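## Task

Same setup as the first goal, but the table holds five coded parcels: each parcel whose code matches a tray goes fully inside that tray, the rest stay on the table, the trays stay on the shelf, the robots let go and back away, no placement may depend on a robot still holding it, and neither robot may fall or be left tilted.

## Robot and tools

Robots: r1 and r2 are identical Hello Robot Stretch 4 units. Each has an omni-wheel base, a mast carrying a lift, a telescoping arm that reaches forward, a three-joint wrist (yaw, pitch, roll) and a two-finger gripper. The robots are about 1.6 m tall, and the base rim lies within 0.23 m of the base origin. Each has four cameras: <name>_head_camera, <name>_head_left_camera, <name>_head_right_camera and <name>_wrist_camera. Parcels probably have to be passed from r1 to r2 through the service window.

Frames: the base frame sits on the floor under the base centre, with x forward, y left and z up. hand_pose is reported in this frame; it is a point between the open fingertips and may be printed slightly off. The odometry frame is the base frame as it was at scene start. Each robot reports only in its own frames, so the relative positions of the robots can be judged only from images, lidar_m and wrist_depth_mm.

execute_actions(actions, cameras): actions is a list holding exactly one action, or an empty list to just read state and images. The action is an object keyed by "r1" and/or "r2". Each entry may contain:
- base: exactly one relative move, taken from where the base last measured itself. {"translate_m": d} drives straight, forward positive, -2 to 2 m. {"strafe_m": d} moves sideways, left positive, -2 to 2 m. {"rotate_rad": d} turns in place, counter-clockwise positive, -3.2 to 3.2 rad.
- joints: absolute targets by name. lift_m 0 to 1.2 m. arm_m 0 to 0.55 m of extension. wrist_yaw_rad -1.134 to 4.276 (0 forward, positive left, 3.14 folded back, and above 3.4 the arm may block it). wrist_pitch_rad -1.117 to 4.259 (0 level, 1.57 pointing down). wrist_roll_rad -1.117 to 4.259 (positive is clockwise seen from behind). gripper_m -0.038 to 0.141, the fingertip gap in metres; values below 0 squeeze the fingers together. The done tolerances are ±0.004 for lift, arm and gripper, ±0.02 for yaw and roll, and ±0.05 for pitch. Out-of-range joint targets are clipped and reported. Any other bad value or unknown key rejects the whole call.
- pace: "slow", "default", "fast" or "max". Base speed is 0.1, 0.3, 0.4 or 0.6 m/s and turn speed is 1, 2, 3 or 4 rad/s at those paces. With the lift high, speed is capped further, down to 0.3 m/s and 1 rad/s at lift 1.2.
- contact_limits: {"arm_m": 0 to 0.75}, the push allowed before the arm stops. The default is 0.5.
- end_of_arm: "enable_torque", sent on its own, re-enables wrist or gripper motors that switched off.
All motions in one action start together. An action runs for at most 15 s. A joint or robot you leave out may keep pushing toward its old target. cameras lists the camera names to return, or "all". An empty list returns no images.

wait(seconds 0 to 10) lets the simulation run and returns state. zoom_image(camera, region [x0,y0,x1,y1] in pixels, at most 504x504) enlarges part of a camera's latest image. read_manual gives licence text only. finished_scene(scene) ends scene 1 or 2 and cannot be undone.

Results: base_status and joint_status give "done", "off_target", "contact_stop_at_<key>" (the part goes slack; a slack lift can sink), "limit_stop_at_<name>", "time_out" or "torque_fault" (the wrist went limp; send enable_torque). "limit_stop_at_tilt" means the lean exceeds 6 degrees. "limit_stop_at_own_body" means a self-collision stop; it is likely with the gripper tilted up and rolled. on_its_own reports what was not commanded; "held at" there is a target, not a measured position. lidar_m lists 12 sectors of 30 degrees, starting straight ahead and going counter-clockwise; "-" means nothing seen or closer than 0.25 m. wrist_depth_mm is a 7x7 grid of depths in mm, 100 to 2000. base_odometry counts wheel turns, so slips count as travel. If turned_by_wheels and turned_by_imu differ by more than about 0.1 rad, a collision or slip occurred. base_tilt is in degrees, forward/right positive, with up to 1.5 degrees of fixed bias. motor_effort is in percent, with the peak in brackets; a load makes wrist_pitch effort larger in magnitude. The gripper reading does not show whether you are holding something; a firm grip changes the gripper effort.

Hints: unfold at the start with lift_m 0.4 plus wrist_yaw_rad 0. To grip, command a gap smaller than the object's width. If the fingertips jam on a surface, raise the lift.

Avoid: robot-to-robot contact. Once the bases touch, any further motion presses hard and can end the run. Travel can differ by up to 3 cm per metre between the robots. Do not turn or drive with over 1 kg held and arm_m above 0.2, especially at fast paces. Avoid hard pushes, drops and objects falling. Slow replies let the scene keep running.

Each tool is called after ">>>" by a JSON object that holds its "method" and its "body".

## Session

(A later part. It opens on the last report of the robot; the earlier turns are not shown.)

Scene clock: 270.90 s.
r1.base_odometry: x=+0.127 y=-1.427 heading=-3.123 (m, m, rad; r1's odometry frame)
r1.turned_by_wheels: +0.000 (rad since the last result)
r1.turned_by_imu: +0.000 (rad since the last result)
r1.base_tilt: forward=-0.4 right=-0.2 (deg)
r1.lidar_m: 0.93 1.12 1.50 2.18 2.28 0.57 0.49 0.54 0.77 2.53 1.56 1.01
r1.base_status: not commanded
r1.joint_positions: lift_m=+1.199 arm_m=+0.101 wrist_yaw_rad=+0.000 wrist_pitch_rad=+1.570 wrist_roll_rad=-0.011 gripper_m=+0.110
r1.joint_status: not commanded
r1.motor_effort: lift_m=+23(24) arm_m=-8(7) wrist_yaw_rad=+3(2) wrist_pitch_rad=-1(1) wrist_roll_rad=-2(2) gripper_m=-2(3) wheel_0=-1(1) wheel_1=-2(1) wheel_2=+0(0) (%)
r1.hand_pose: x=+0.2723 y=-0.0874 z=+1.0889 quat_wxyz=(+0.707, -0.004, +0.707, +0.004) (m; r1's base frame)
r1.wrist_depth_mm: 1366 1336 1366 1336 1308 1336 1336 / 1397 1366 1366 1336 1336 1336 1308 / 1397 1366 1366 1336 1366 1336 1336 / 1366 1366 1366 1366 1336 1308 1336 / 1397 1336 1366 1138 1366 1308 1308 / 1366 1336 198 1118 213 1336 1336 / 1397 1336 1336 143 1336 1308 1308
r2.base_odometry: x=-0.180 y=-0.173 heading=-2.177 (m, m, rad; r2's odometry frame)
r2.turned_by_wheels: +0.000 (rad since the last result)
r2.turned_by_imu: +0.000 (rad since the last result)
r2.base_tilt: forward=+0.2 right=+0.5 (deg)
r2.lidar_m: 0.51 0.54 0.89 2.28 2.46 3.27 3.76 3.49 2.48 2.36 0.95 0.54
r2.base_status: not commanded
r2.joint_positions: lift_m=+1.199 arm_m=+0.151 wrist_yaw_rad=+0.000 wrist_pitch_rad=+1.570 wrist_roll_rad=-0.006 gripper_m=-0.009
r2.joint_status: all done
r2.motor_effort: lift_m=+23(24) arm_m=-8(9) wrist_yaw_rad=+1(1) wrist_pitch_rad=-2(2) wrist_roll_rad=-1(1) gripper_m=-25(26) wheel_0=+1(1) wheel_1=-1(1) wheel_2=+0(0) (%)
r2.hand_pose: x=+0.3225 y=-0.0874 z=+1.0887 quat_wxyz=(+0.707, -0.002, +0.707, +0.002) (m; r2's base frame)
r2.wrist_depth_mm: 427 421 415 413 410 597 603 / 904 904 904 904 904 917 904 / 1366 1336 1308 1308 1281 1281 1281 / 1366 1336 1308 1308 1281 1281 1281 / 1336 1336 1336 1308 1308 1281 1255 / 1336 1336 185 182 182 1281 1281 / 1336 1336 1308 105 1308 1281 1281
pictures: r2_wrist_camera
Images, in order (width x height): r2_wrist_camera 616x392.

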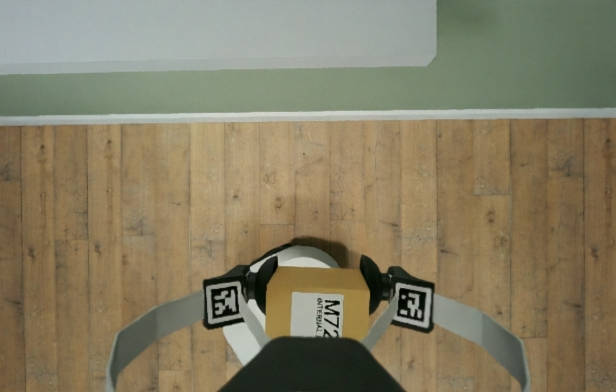

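>>> {"method": "execute_actions", "body": {"actions": [{"r2":{"base":{"rotate_rad":3.1}}}], "cameras": []}}

>>> {"method": "execute_actions", "body": {"actions": [{"r2":{"base":{"translate_m":2.0}}}], "cameras": []}}

>>> {"method": "execute_actions", "body": {"actions": [{"r2":{"base":{"translate_m":0.4},"joints":{"arm_m":0.45}}}], "cameras": ["r2_wrist_camera"]}}

Scene clock: 281.17 s.
r1.base_odometry: x=+0.127 y=-1.427 heading=-3.123 (m, m, rad; r1's odometry frame)
r1.turned_by_wheels: +0.000 (rad since the last result)
r1.turned_by_imu: -0.002 (rad since the last result)
r1.base_tilt: forward=-0.4 right=-0.1 (deg)
r1.lidar_m: 0.97 1.14 1.46 2.19 2.26 0.54 0.49 0.54 0.77 2.52 1.58 1.01
r1.base_status: not commanded
r1.joint_positions: lift_m=+1.199 arm_m=+0.101 wrist_yaw_rad=+0.000 wrist_pitch_rad=+1.570 wrist_roll_rad=-0.011 gripper_m=+0.110
r1.joint_status: not commanded
r1.motor_effort: lift_m=+23(24) arm_m=-7(7) wrist_yaw_rad=+2(2) wrist_pitch_rad=+1(1) wrist_roll_rad=-2(2) gripper_m=-2(2) wheel_0=-1(1) wheel_1=-2(1) wheel_2=+0(0) (%)
r1.hand_pose: x=+0.2723 y=-0.0874 z=+1.0889 quat_wxyz=(+0.707, -0.004, +0.707, +0.004) (m; r1's base frame)
r1.wrist_depth_mm: 1397 1366 1366 1366 1366 1336 1336 / 1397 1366 1366 1336 1366 1308 1336 / 1366 1366 1336 1336 1336 1308 1308 / 1366 1366 1366 1336 1336 1336 1308 / 1336 1336 1366 1138 1308 1308 1336 / 1397 1366 198 1118 214 1336 1336 / 1366 1336 1366 142 1336 1308 1308
r2.base_odometry: x=-0.180 y=-0.173 heading=+0.922 (m, m, rad; r2's odometry frame)
r2.turned_by_wheels: +3.099 (rad since the last result)
r2.turned_by_imu: +3.129 (rad since the last result)
r2.base_tilt: forward=+0.2 right=+0.5 (deg)
r2.lidar_m: 3.21 3.57 2.49 2.37 0.97 0.56 0.50 0.53 0.85 2.11 2.43 3.20
r2.base_status: done
r2.joint_positions: lift_m=+1.199 arm_m=+0.151 wrist_yaw_rad=+0.000 wrist_pitch_rad=+1.570 wrist_roll_rad=-0.006 gripper_m=-0.009
r2.joint_status: not commanded
r2.motor_effort: lift_m=+23(23) arm_m=-8(8) wrist_yaw_rad=+3(1) wrist_pitch_rad=-2(1) wrist_roll_rad=-2(2) gripper_m=-24(24) wheel_0=-4(9) wheel_1=-2(7) wheel_2=-5(8) (%)
r2.hand_pose: x=+0.3225 y=-0.0874 z=+1.0887 quat_wxyz=(+0.707, -0.002, +0.707, +0.002) (m; r2's base frame)
r2.wrist_depth_mm: 1336 1308 1308 1308 1308 1255 1281 / 1336 1336 1308 1308 1281 1281 1281 / 1336 1336 1336 1308 1281 1281 1255 / 1336 1308 1308 1308 1308 1281 1281 / 1336 1336 1308 1308 1308 1308 1255 / 1336 1336 185 181 182 1281 1281 / 1336 1336 1308 105 1281 1281 1281
pictures: none
No camera images: the call's "cameras" was empty. Leave "cameras" out to get every camera's image.

Scene clock: 289.30 s.
r1.base_odometry: x=+0.127 y=-1.427 heading=-3.123 (m, m, rad; r1's odometry frame)
r1.turned_by_wheels: +0.000 (rad since the last result)
r1.turned_by_imu: -0.002 (rad since the last result)
r1.base_tilt: forward=-0.4 right=-0.1 (deg)
r1.lidar_m: 0.95 1.15 1.48 2.19 2.29 0.55 0.50 0.55 0.77 2.54 1.57 1.03
r1.base_status: not commanded
r1.joint_positions: lift_m=+1.199 arm_m=+0.101 wrist_yaw_rad=+0.000 wrist_pitch_rad=+1.570 wrist_roll_rad=-0.011 gripper_m=+0.110
r1.joint_status: not commanded
r1.motor_effort: lift_m=+23(24) arm_m=-7(7) wrist_yaw_rad=+2(2) wrist_pitch_rad=+0(0) wrist_roll_rad=-2(2) gripper_m=-5(2) wheel_0=-1(1) wheel_1=-1(2) wheel_2=+0(0) (%)
r1.hand_pose: x=+0.2723 y=-0.0874 z=+1.0889 quat_wxyz=(+0.707, -0.004, +0.707, +0.004) (m; r1's base frame)
r1.wrist_depth_mm: 1366 1366 1336 1366 1336 1336 1336 / 1397 1336 1366 1366 1336 1336 1336 / 1366 1336 1366 1366 1336 1336 1336 / 1366 1336 1336 1336 1336 1336 1308 / 1366 1366 1336 1138 1336 1308 1308 / 1397 1366 198 1118 213 1308 1308 / 1366 1366 1336 142 1336 1308 1308
r2.base_odometry: x=+1.028 y=+1.421 heading=+0.923 (m, m, rad; r2's odometry frame)
r2.turned_by_wheels: +0.000 (rad since the last result)
r2.turned_by_imu: +0.005 (rad since the last result)
r2.base_tilt: forward=+0.2 right=+0.5 (deg)
r2.lidar_m: 1.18 1.23 2.29 2.47 2.57 2.81 2.67 2.73 2.37 2.27 2.33 1.75
r2.base_status: done
r2.joint_positions: lift_m=+1.199 arm_m=+0.151 wrist_yaw_rad=+0.000 wrist_pitch_rad=+1.570 wrist_roll_rad=-0.006 gripper_m=-0.009
r2.joint_status: not commanded
r2.motor_effort: lift_m=+23(23) arm_m=-8(8) wrist_yaw_rad=+1(0) wrist_pitch_rad=-3(2) wrist_roll_rad=-1(1) gripper_m=-24(26) wheel_0=+4(9) wheel_1=+2(8) wheel_2=-2(13) (%)
r2.hand_pose: x=+0.3224 y=-0.0874 z=+1.0887 quat_wxyz=(+0.707, -0.002, +0.707, +0.002) (m; r2's base frame)
r2.wrist_depth_mm: 1336 1336 1308 1308 1308 1281 1255 / 1336 1336 1308 1308 1281 1281 1281 / 1336 1336 1336 1308 1281 1281 1255 / 1336 1336 1308 1308 1281 1281 1255 / 1336 1336 1336 1281 1308 1281 1255 / 1336 1336 185 181 182 1281 1281 / 1336 1336 1336 105 1308 1281 1308
pictures: none
No camera images: the call's "cameras" was empty. Leave "cameras" out to get every camera's image.

Scene clock: 292.10 s.
r1.base_odometry: x=+0.127 y=-1.427 heading=-3.123 (m, m, rad; r1's odometry frame)
r1.turned_by_wheels: +0.000 (rad since the last result)
r1.turned_by_imu: -0.001 (rad since the last result)
r1.base_tilt: forward=-0.4 right=-0.1 (deg)
r1.lidar_m: 0.96 1.12 1.50 2.19 2.28 0.55 0.51 0.55 0.74 2.52 1.56 1.01
r1.base_status: not commanded
r1.joint_positions: lift_m=+1.199 arm_m=+0.101 wrist_yaw_rad=+0.000 wrist_pitch_rad=+1.570 wrist_roll_rad=-0.011 gripper_m=+0.110
r1.joint_status: not commanded
r1.motor_effort: lift_m=+23(23) arm_m=-7(7) wrist_yaw_rad=+2(2) wrist_pitch_rad=-1(1) wrist_roll_rad=-2(2) gripper_m=-2(1) wheel_0=-1(0) wheel_1=-2(2) wheel_2=+0(0) (%)
r1.hand_pose: x=+0.2723 y=-0.0874 z=+1.0889 quat_wxyz=(+0.707, -0.004, +0.707, +0.004) (m; r1's base frame)
r1.wrist_depth_mm: 1366 1366 1366 1366 1336 1336 1308 / 1366 1366 1336 1336 1336 1308 1336 / 1366 1397 1366 1366 1336 1308 1308 / 1366 1366 1366 1336 1308 1336 1336 / 1366 1366 1366 1182 1336 1336 1336 / 1366 1336 198 1118 213 1308 1336 / 1366 1366 1366 143 1336 1336 1308
r2.base_odometry: x=+1.269 y=+1.740 heading=+0.923 (m, m, rad; r2's odometry frame)
r2.turned_by_wheels: +0.000 (rad since the last result)
r2.turned_by_imu: +0.001 (rad since the last result)
r2.base_tilt: forward=+0.2 right=+0.5 (deg)
r2.lidar_m: 0.78 0.81 1.70 2.49 2.56 3.18 3.09 3.12 2.37 2.25 1.89 0.84
r2.base_status: done
r2.joint_positions: lift_m=+1.199 arm_m=+0.449 wrist_yaw_rad=+0.000 wrist_pitch_rad=+1.570 wrist_roll_rad=-0.006 gripper_m=-0.009
r2.joint_status: all done
r2.motor_effort: lift_m=+23(23) arm_m=+8(5) wrist_yaw_rad=+0(1) wrist_pitch_rad=+0(2) wrist_roll_rad=-1(2) gripper_m=-25(25) wheel_0=+5(10) wheel_1=+3(9) wheel_2=-4(14) (%)
r2.hand_pose: x=+0.6198 y=-0.0874 z=+1.0887 quat_wxyz=(+0.707, -0.002, +0.707, +0.002) (m; r2's base frame)
r2.wrist_depth_mm: 539 559 554 549 544 1255 1255 / 569 559 554 549 544 1281 1281 / 1336 1336 1336 1308 1281 1281 1281 / 1336 1308 1308 1308 1281 1281 1281 / 1336 1336 1308 1281 1281 1281 1281 / 1366 1336 186 181 182 1281 1281 / 1336 1336 1336 105 1281 1281 1281
pictures: r2_wrist_camera
Images, in order (width x height): r2_wrist_camera 616x392.

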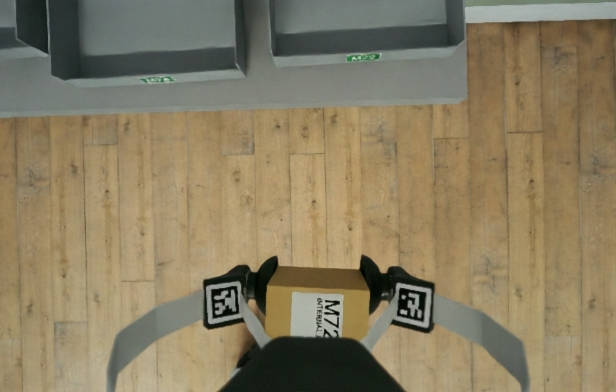

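>>> {"method": "execute_actions", "body": {"actions": [{"r2":{"base":{"strafe_m":-0.08},"joints":{"arm_m":0.55}}}], "cameras": []}}

>>> {"method": "execute_actions", "body": {"actions": [{"r2":{"base":{"translate_m":0.35}}}], "cameras": ["r2_wrist_camera"]}}

Scene clock: 298.23 s.
r1.base_odometry: x=+0.127 y=-1.427 heading=-3.123 (m, m, rad; r1's odometry frame)
r1.turned_by_wheels: +0.000 (rad since the last result)
r1.turned_by_imu: -0.001 (rad since the last result)
r1.base_tilt: forward=-0.4 right=-0.1 (deg)
r1.lidar_m: 0.95 1.14 1.50 2.19 2.29 0.53 0.50 0.54 0.76 2.54 1.57 1.01
r1.base_status: not commanded
r1.joint_positions: lift_m=+1.199 arm_m=+0.101 wrist_yaw_rad=+0.000 wrist_pitch_rad=+1.570 wrist_roll_rad=-0.011 gripper_m=+0.110
r1.joint_status: not commanded
r1.motor_effort: lift_m=+23(24) arm_m=-8(8) wrist_yaw_rad=+2(1) wrist_pitch_rad=+0(0) wrist_roll_rad=-2(2) gripper_m=-1(2) wheel_0=-1(1) wheel_1=-2(2) wheel_2=+0(0) (%)
r1.hand_pose: x=+0.2723 y=-0.0874 z=+1.0889 quat_wxyz=(+0.707, -0.004, +0.707, +0.004) (m; r1's base frame)
r1.wrist_depth_mm: 1366 1366 1366 1366 1336 1336 1366 / 1397 1397 1366 1366 1308 1336 1336 / 1336 1366 1366 1336 1336 1336 1308 / 1366 1366 1366 1336 1336 1336 1336 / 1366 1336 1366 1160 1366 1336 1336 / 1366 1336 198 1118 213 1308 1336 / 1366 1336 1366 142 1336 1308 1281
r2.base_odometry: x=+1.333 y=+1.692 heading=+0.923 (m, m, rad; r2's odometry frame)
r2.turned_by_wheels: +0.000 (rad since the last result)
r2.turned_by_imu: +0.000 (rad since the last result)
r2.base_tilt: forward=+0.2 right=+0.5 (deg)
r2.lidar_m: 0.77 0.82 1.72 2.57 2.65 3.20 3.09 3.13 2.28 2.17 1.89 1.34
r2.base_status: done
r2.joint_positions: lift_m=+1.199 arm_m=+0.547 wrist_yaw_rad=+0.000 wrist_pitch_rad=+1.570 wrist_roll_rad=-0.006 gripper_m=-0.009
r2.joint_status: all done
joint sent to its limit — the command would take r2.arm_m past its upper limit, so that joint was sent only as far as its limit.
r2.motor_effort: lift_m=+22(22) arm_m=+8(6) wrist_yaw_rad=+0(0) wrist_pitch_rad=-2(1) wrist_roll_rad=-1(3) gripper_m=-24(24) wheel_0=+1(9) wheel_1=-2(9) wheel_2=+0(1) (%)
r2.hand_pose: x=+0.7182 y=-0.0874 z=+1.0887 quat_wxyz=(+0.707, -0.002, +0.707, +0.002) (m; r2's base frame)
r2.wrist_depth_mm: 559 559 554 544 544 1118 1160 / 559 554 549 549 544 1281 1255 / 564 559 554 554 549 1281 1281 / 1336 1336 1308 1336 1281 1308 1281 / 1336 1308 1308 1308 1308 1281 1281 / 1366 1336 185 181 182 1281 1281 / 1336 1336 1336 105 1308 1308 1281
pictures: none
No camera images: the call's "cameras" was empty. Leave "cameras" out to get every camera's image.

Scene clock: 300.90 s.
r1.base_odometry: x=+0.127 y=-1.427 heading=-3.123 (m, m, rad; r1's odometry frame)
r1.turned_by_wheels: +0.000 (rad since the last result)
r1.turned_by_imu: -0.001 (rad since the last result)
r1.base_tilt: forward=-0.4 right=+0.0 (deg)
r1.lidar_m: 0.95 1.12 1.52 2.16 2.27 0.55 0.50 0.54 0.77 2.53 1.56 1.03
r1.base_status: not commanded
r1.joint_positions: lift_m=+1.199 arm_m=+0.101 wrist_yaw_rad=+0.000 wrist_pitch_rad=+1.570 wrist_roll_rad=-0.011 gripper_m=+0.110
r1.joint_status: not commanded
r1.motor_effort: lift_m=+24(24) arm_m=-7(7) wrist_yaw_rad=+2(2) wrist_pitch_rad=+0(1) wrist_roll_rad=-2(2) gripper_m=-5(3) wheel_0=-1(1) wheel_1=-1(1) wheel_2=+0(0) (%)
r1.hand_pose: x=+0.2723 y=-0.0874 z=+1.0889 quat_wxyz=(+0.707, -0.004, +0.707, +0.004) (m; r1's base frame)
r1.wrist_depth_mm: 1397 1366 1336 1336 1366 1336 1336 / 1366 1366 1366 1366 1336 1336 1308 / 1366 1336 1366 1308 1336 1308 1308 / 1366 1366 1397 1336 1336 1336 1336 / 1366 1366 1336 1138 1308 1336 1336 / 1366 1366 198 1118 213 1336 1308 / 1366 1308 1336 143 1336 1336 1308
r2.base_odometry: x=+1.544 y=+1.971 heading=+0.923 (m, m, rad; r2's odometry frame)
r2.turned_by_wheels: +0.000 (rad since the last result)
r2.turned_by_imu: +0.001 (rad since the last result)
r2.base_tilt: forward=+0.2 right=+0.5 (deg)
r2.lidar_m: 0.45 0.47 0.61 2.58 2.69 3.51 3.51 3.18 2.27 2.14 1.35 0.48
r2.base_status: done
r2.joint_positions: lift_m=+1.199 arm_m=+0.547 wrist_yaw_rad=+0.000 wrist_pitch_rad=+1.570 wrist_roll_rad=-0.006 gripper_m=-0.009
r2.joint_status: not commanded
r2.motor_effort: lift_m=+23(22) arm_m=+8(8) wrist_yaw_rad=+1(0) wrist_pitch_rad=+0(1) wrist_roll_rad=+0(2) gripper_m=-24(25) wheel_0=+4(12) wheel_1=+3(8) wheel_2=-3(14) (%)
r2.hand_pose: x=+0.7182 y=-0.0874 z=+1.0887 quat_wxyz=(+0.707, -0.002, +0.707, +0.002) (m; r2's base frame)
r2.wrist_depth_mm: 320 324 327 330 334 338 340 / 477 480 492 500 508 517 521 / 564 559 554 549 544 1098 1118 / 559 559 554 549 549 1281 1255 / 564 559 554 549 549 1281 1281 / 564 564 185 181 182 1281 1281 / 564 559 559 105 1308 1281 1281
pictures: r2_wrist_camera
Images, in order (width x height): r2_wrist_camera 616x392.

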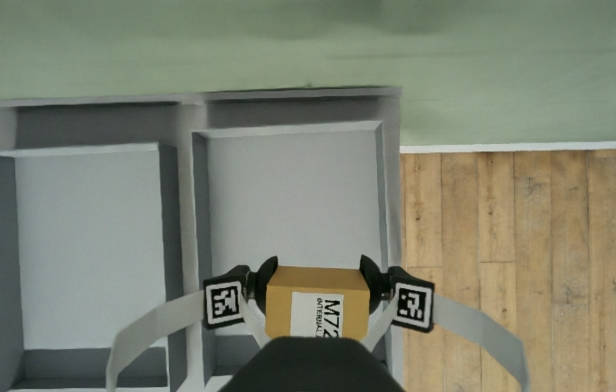

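>>> {"method": "execute_actions", "body": {"actions": [{"r2":{"base":{"strafe_m":0.03}}}], "cameras": []}}

>>> {"method": "execute_actions", "body": {"actions": [{"r2":{"joints":{"lift_m":0.945}}}], "cameras": []}}

>>> {"method": "execute_actions", "body": {"actions": [{"r2":{"joints":{"gripper_m":0.07}}}], "cameras": []}}

>>> {"method": "execute_actions", "body": {"actions": [{"r2":{"joints":{"lift_m":1.2}}}], "cameras": ["r2_wrist_camera"]}}

>>> {"method": "execute_actions", "body": {"actions": [{"r2":{"base":{"translate_m":-0.4},"joints":{"arm_m":0.1}}}], "cameras": ["r2_head_left_camera"]}}

Scene clock: 310.40 s.
r1.base_odometry: x=+0.127 y=-1.427 heading=-3.123 (m, m, rad; r1's odometry frame)
r1.turned_by_wheels: +0.000 (rad since the last result)
r1.turned_by_imu: -0.001 (rad since the last result)
r1.base_tilt: forward=-0.4 right=-0.1 (deg)
r1.lidar_m: 0.96 1.11 1.46 2.15 2.28 0.54 0.49 0.52 0.78 2.51 1.57 1.03
r1.base_status: not commanded
r1.joint_positions: lift_m=+1.199 arm_m=+0.101 wrist_yaw_rad=+0.000 wrist_pitch_rad=+1.570 wrist_roll_rad=-0.011 gripper_m=+0.110
r1.joint_status: not commanded
r1.motor_effort: lift_m=+24(24) arm_m=-7(7) wrist_yaw_rad=+2(2) wrist_pitch_rad=-1(1) wrist_roll_rad=-2(2) gripper_m=+0(0) wheel_0=-1(1) wheel_1=-2(1) wheel_2=+0(0) (%)
r1.hand_pose: x=+0.2723 y=-0.0874 z=+1.0889 quat_wxyz=(+0.707, -0.004, +0.707, +0.004) (m; r1's base frame)
r1.wrist_depth_mm: 1366 1366 1366 1336 1308 1336 1336 / 1366 1366 1336 1366 1336 1308 1336 / 1366 1366 1366 1366 1336 1336 1336 / 1366 1397 1366 1336 1336 1308 1336 / 1366 1336 1336 1138 1308 1336 1308 / 1366 1366 198 1138 213 1308 1336 / 1366 1336 1336 142 1336 1336 1336
r2.base_odometry: x=+1.520 y=+1.989 heading=+0.923 (m, m, rad; r2's odometry frame)
r2.turned_by_wheels: +0.000 (rad since the last result)
r2.turned_by_imu: +0.000 (rad since the last result)
r2.base_tilt: forward=+0.2 right=+0.5 (deg)
r2.lidar_m: 0.44 0.46 0.63 2.56 2.64 3.47 3.51 3.25 2.31 2.16 1.34 0.48
r2.base_status: done
r2.joint_positions: lift_m=+1.199 arm_m=+0.547 wrist_yaw_rad=+0.000 wrist_pitch_rad=+1.570 wrist_roll_rad=-0.006 gripper_m=-0.009
r2.joint_status: not commanded
r2.motor_effort: lift_m=+23(23) arm_m=+7(8) wrist_yaw_rad=-1(1) wrist_pitch_rad=-2(0) wrist_roll_rad=-1(1) gripper_m=-24(24) wheel_0=-2(14) wheel_1=+2(11) wheel_2=+0(2) (%)
r2.hand_pose: x=+0.7182 y=-0.0874 z=+1.0887 quat_wxyz=(+0.707, -0.002, +0.707, +0.002) (m; r2's base frame)
r2.wrist_depth_mm: 317 320 325 329 332 334 336 / 477 480 488 496 500 512 517 / 569 564 554 549 544 1078 1118 / 559 559 554 549 549 1281 1281 / 564 559 559 549 549 1281 1281 / 564 559 185 181 182 1281 1255 / 569 559 554 105 549 1281 1281
pictures: none
No camera images: the call's "cameras" was empty. Leave "cameras" out to get every camera's image.

Scene clock: 312.53 s.
r1.base_odometry: x=+0.127 y=-1.427 heading=-3.123 (m, m, rad; r1's odometry frame)
r1.turned_by_wheels: +0.000 (rad since the last result)
r1.turned_by_imu: +0.000 (rad since the last result)
r1.base_tilt: forward=-0.4 right=-0.1 (deg)
r1.lidar_m: 0.94 1.14 1.51 2.17 2.30 0.52 0.51 0.52 0.73 2.52 1.55 1.01
r1.base_status: not commanded
r1.joint_positions: lift_m=+1.199 arm_m=+0.101 wrist_yaw_rad=+0.000 wrist_pitch_rad=+1.570 wrist_roll_rad=-0.011 gripper_m=+0.110
r1.joint_status: not commanded
r1.motor_effort: lift_m=+23(24) arm_m=-7(7) wrist_yaw_rad=+2(2) wrist_pitch_rad=+0(0) wrist_roll_rad=-2(2) gripper_m=-1(1) wheel_0=-1(1) wheel_1=-2(2) wheel_2=+0(0) (%)
r1.hand_pose: x=+0.2723 y=-0.0874 z=+1.0889 quat_wxyz=(+0.707, -0.004, +0.707, +0.004) (m; r1's base frame)
r1.wrist_depth_mm: 1366 1366 1336 1366 1336 1336 1308 / 1336 1366 1366 1336 1366 1336 1308 / 1397 1366 1336 1366 1308 1308 1336 / 1366 1366 1336 1336 1336 1308 1336 / 1366 1366 1366 1138 1336 1308 1308 / 1366 1336 198 1118 213 1336 1308 / 1366 1366 1336 142 1308 1336 1308
r2.base_odometry: x=+1.520 y=+1.989 heading=+0.923 (m, m, rad; r2's odometry frame)
r2.turned_by_wheels: +0.000 (rad since the last result)
r2.turned_by_imu: +0.000 (rad since the last result)
r2.base_tilt: forward=+0.2 right=+0.5 (deg)
r2.lidar_m: 0.44 0.47 0.63 2.57 2.64 3.46 3.42 3.27 2.30 2.17 1.34 0.46
r2.base_status: not commanded
r2.joint_positions: lift_m=+0.945 arm_m=+0.547 wrist_yaw_rad=+0.000 wrist_pitch_rad=+1.570 wrist_roll_rad=-0.006 gripper_m=-0.009
r2.joint_status: all done
r2.motor_effort: lift_m=+16(21) arm_m=+8(8) wrist_yaw_rad=-1(1) wrist_pitch_rad=-1(1) wrist_roll_rad=-2(1) gripper_m=-25(26) wheel_0=-1(1) wheel_1=+2(2) wheel_2=+0(0) (%)
r2.hand_pose: x=+0.7182 y=-0.0874 z=+0.8350 quat_wxyz=(+0.707, -0.002, +0.707, +0.002) (m; r2's base frame)
r2.wrist_depth_mm: 293 297 300 297 287 293 336 / 306 277 286 296 294 285 517 / 287 296 300 297 294 291 1025 / 285 291 298 298 296 293 1025 / 282 287 300 297 294 285 1025 / 279 266 185 181 182 245 1042 / 276 291 301 105 296 270 1060
pictures: none
No camera images: the call's "cameras" was empty. Leave "cameras" out to get every camera's image.

Scene clock: 314.10 s.
r1.base_odometry: x=+0.127 y=-1.427 heading=-3.123 (m, m, rad; r1's odometry frame)
r1.turned_by_wheels: +0.000 (rad since the last result)
r1.turned_by_imu: +0.000 (rad since the last result)
r1.base_tilt: forward=-0.4 right=-0.3 (deg)
r1.lidar_m: 0.95 1.12 1.53 2.20 2.29 0.54 0.49 0.54 0.78 2.54 1.59 1.03
r1.base_status: not commanded
r1.joint_positions: lift_m=+1.199 arm_m=+0.101 wrist_yaw_rad=+0.000 wrist_pitch_rad=+1.570 wrist_roll_rad=-0.011 gripper_m=+0.110
r1.joint_status: not commanded
r1.motor_effort: lift_m=+24(23) arm_m=-7(8) wrist_yaw_rad=+2(2) wrist_pitch_rad=-1(0) wrist_roll_rad=-2(2) gripper_m=-1(0) wheel_0=-1(1) wheel_1=-2(2) wheel_2=+0(0) (%)
r1.hand_pose: x=+0.2723 y=-0.0874 z=+1.0889 quat_wxyz=(+0.707, -0.004, +0.707, +0.004) (m; r1's base frame)
r1.wrist_depth_mm: 1366 1366 1397 1366 1336 1336 1336 / 1366 1366 1336 1366 1308 1336 1308 / 1366 1336 1366 1336 1366 1308 1308 / 1397 1336 1336 1336 1336 1336 1308 / 1366 1366 1336 1138 1308 1308 1308 / 1366 1366 198 1118 214 1308 1308 / 1366 1366 1366 142 1336 1308 1308
r2.base_odometry: x=+1.520 y=+1.989 heading=+0.923 (m, m, rad; r2's odometry frame)
r2.turned_by_wheels: +0.000 (rad since the last result)
r2.turned_by_imu: +0.000 (rad since the last result)
r2.base_tilt: forward=+0.2 right=+0.5 (deg)
r2.lidar_m: 0.44 0.47 0.62 2.55 2.64 3.47 3.43 3.26 2.29 2.16 1.36 0.49
r2.base_status: not commanded
r2.joint_positions: lift_m=+0.945 arm_m=+0.547 wrist_yaw_rad=+0.000 wrist_pitch_rad=+1.570 wrist_roll_rad=-0.006 gripper_m=+0.070
r2.joint_status: all done
r2.motor_effort: lift_m=+16(16) arm_m=+8(8) wrist_yaw_rad=+0(1) wrist_pitch_rad=-1(1) wrist_roll_rad=-2(3) gripper_m=-3(27) wheel_0=-2(1) wheel_1=+2(2) wheel_2=+0(0) (%)
r2.hand_pose: x=+0.7182 y=-0.0874 z=+0.8350 quat_wxyz=(+0.707, -0.002, +0.707, +0.002) (m; r2's base frame)
r2.wrist_depth_mm: 293 297 300 297 286 293 336 / 306 277 286 294 293 285 521 / 287 296 300 297 296 291 1008 / 286 291 300 297 294 291 1025 / 282 287 300 297 294 293 1025 / 279 294 218 243 195 265 1025 / 277 262 300 105 296 249 1042
pictures: none
No camera images: the call's "cameras" was empty. Leave "cameras" out to get every camera's image.

Scene clock: 316.23 s.
r1.base_odometry: x=+0.127 y=-1.427 heading=-3.123 (m, m, rad; r1's odometry frame)
r1.turned_by_wheels: +0.000 (rad since the last result)
r1.turned_by_imu: +0.000 (rad since the last result)
r1.base_tilt: forward=-0.4 right=-0.2 (deg)
r1.lidar_m: 0.96 1.10 1.50 2.16 2.26 0.53 0.50 0.58 0.76 2.53 1.56 1.00
r1.base_status: not commanded
r1.joint_positions: lift_m=+1.199 arm_m=+0.101 wrist_yaw_rad=+0.000 wrist_pitch_rad=+1.570 wrist_roll_rad=-0.011 gripper_m=+0.110
r1.joint_status: not commanded
r1.motor_effort: lift_m=+23(23) arm_m=-7(8) wrist_yaw_rad=+2(2) wrist_pitch_rad=+0(0) wrist_roll_rad=-2(2) gripper_m=+2(3) wheel_0=-1(1) wheel_1=-1(2) wheel_2=+0(0) (%)
r1.hand_pose: x=+0.2723 y=-0.0874 z=+1.0889 quat_wxyz=(+0.707, -0.004, +0.707, +0.004) (m; r1's base frame)
r1.wrist_depth_mm: 1366 1366 1366 1366 1336 1336 1336 / 1366 1366 1366 1336 1336 1336 1336 / 1336 1366 1336 1336 1336 1336 1308 / 1397 1366 1336 1366 1336 1336 1336 / 1366 1397 1336 1138 1336 1308 1336 / 1336 1366 198 1118 213 1308 1336 / 1336 1366 1336 143 1336 1308 1308
r2.base_odometry: x=+1.520 y=+1.989 heading=+0.923 (m, m, rad; r2's odometry frame)
r2.turned_by_wheels: +0.000 (rad since the last result)
r2.turned_by_imu: +0.000 (rad since the last result)
r2.base_tilt: forward=+0.2 right=+0.5 (deg)
r2.lidar_m: 0.45 0.46 0.61 2.56 2.65 3.47 3.51 3.25 2.31 2.18 1.35 0.47
r2.base_status: not commanded
r2.joint_positions: lift_m=+1.199 arm_m=+0.547 wrist_yaw_rad=+0.000 wrist_pitch_rad=+1.570 wrist_roll_rad=-0.006 gripper_m=+0.070
r2.joint_status: all done
r2.motor_effort: lift_m=+23(24) arm_m=+8(8) wrist_yaw_rad=+0(1) wrist_pitch_rad=-1(0) wrist_roll_rad=-2(1) gripper_m=-3(3) wheel_0=-1(1) wheel_1=+2(2) wheel_2=+0(0) (%)
r2.hand_pose: x=+0.7182 y=-0.0874 z=+1.0887 quat_wxyz=(+0.707, -0.002, +0.707, +0.002) (m; r2's base frame)
r2.wrist_depth_mm: 317 320 324 329 332 334 336 / 473 480 492 500 500 512 517 / 564 559 554 549 544 1078 1098 / 564 559 554 549 544 1281 1255 / 564 559 554 544 544 1308 1281 / 564 564 517 549 196 1308 1281 / 564 559 554 105 549 1281 1281
pictures: r2_wrist_camera
Images, in order (width x height): r2_wrist_camera 616x392.

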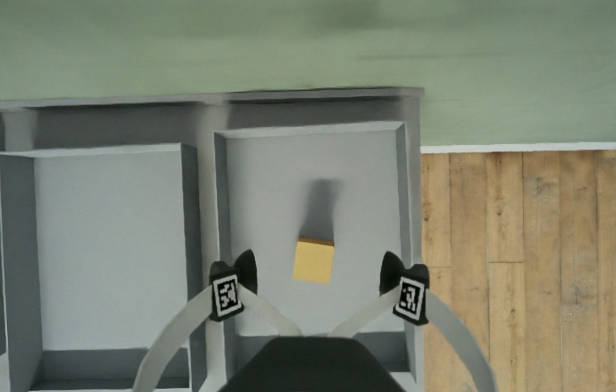

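Scene clock: 319.07 s.
r1.base_odometry: x=+0.127 y=-1.427 heading=-3.123 (m, m, rad; r1's odometry frame)
r1.turned_by_wheels: +0.000 (rad since the last result)
r1.turned_by_imu: -0.001 (rad since the last result)
r1.base_tilt: forward=-0.4 right=-0.1 (deg)
r1.lidar_m: 0.96 1.10 1.50 2.19 2.28 0.54 0.49 0.55 0.77 2.54 1.53 1.01
r1.base_status: not commanded
r1.joint_positions: lift_m=+1.199 arm_m=+0.101 wrist_yaw_rad=+0.000 wrist_pitch_rad=+1.570 wrist_roll_rad=-0.011 gripper_m=+0.110
r1.joint_status: not commanded
r1.motor_effort: lift_m=+24(23) arm_m=-7(7) wrist_yaw_rad=+2(2) wrist_pitch_rad=+0(1) wrist_roll_rad=-2(2) gripper_m=-2(3) wheel_0=-1(1) wheel_1=-1(1) wheel_2=+0(1) (%)
r1.hand_pose: x=+0.2723 y=-0.0874 z=+1.0889 quat_wxyz=(+0.707, -0.004, +0.707, +0.004) (m; r1's base frame)
r1.wrist_depth_mm: 1366 1397 1366 1366 1308 1336 1308 / 1366 1336 1366 1336 1336 1336 1336 / 1366 1336 1336 1336 1336 1308 1336 / 1366 1366 1336 1336 1308 1336 1308 / 1397 1366 1336 1138 1336 1308 1336 / 1366 1366 198 1118 213 1308 1308 / 1366 1336 1336 143 1336 1308 1308
r2.base_odometry: x=+1.279 y=+1.670 heading=+0.923 (m, m, rad; r2's odometry frame)
r2.turned_by_wheels: -0.001 (rad since the last result)
r2.turned_by_imu: -0.002 (rad since the last result)
r2.base_tilt: forward=+0.2 right=+0.6 (deg)
r2.lidar_m: 0.85 0.88 1.79 2.52 2.61 3.17 3.02 3.05 2.31 2.20 1.97 1.38
r2.base_status: done
r2.joint_positions: lift_m=+1.199 arm_m=+0.101 wrist_yaw_rad=+0.000 wrist_pitch_rad=+1.570 wrist_roll_rad=-0.006 gripper_m=+0.070
r2.joint_status: all done
r2.motor_effort: lift_m=+23(23) arm_m=-8(11) wrist_yaw_rad=+0(1) wrist_pitch_rad=-3(2) wrist_roll_rad=-1(0) gripper_m=-4(3) wheel_0=-5(12) wheel_1=-2(8) wheel_2=+1(12) (%)
r2.hand_pose: x=+0.2724 y=-0.0874 z=+1.0887 quat_wxyz=(+0.707, -0.002, +0.707, +0.002) (m; r2's base frame)
r2.wrist_depth_mm: 1336 1308 1308 1308 1281 1281 1281 / 1336 1336 1336 1308 1308 1281 1281 / 1336 1336 1308 1308 1308 1281 1255 / 1336 1336 1308 1308 1281 1281 1281 / 1336 1336 1308 1098 1281 1281 1281 / 1336 1336 218 1098 195 1281 1281 / 1336 1336 1336 105 1308 1281 1281
pictures: r2_head_left_camera
Images, in order (width x height): r2_head_left_camera 420x672.

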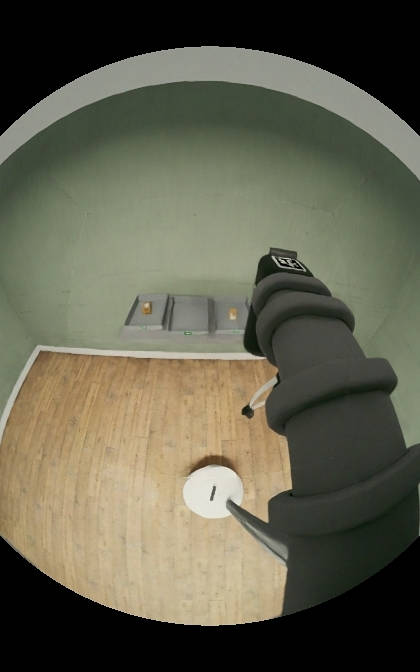

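>>> {"method": "finished_scene", "body": {"scene": 2}}

The scene is finished: the task was done.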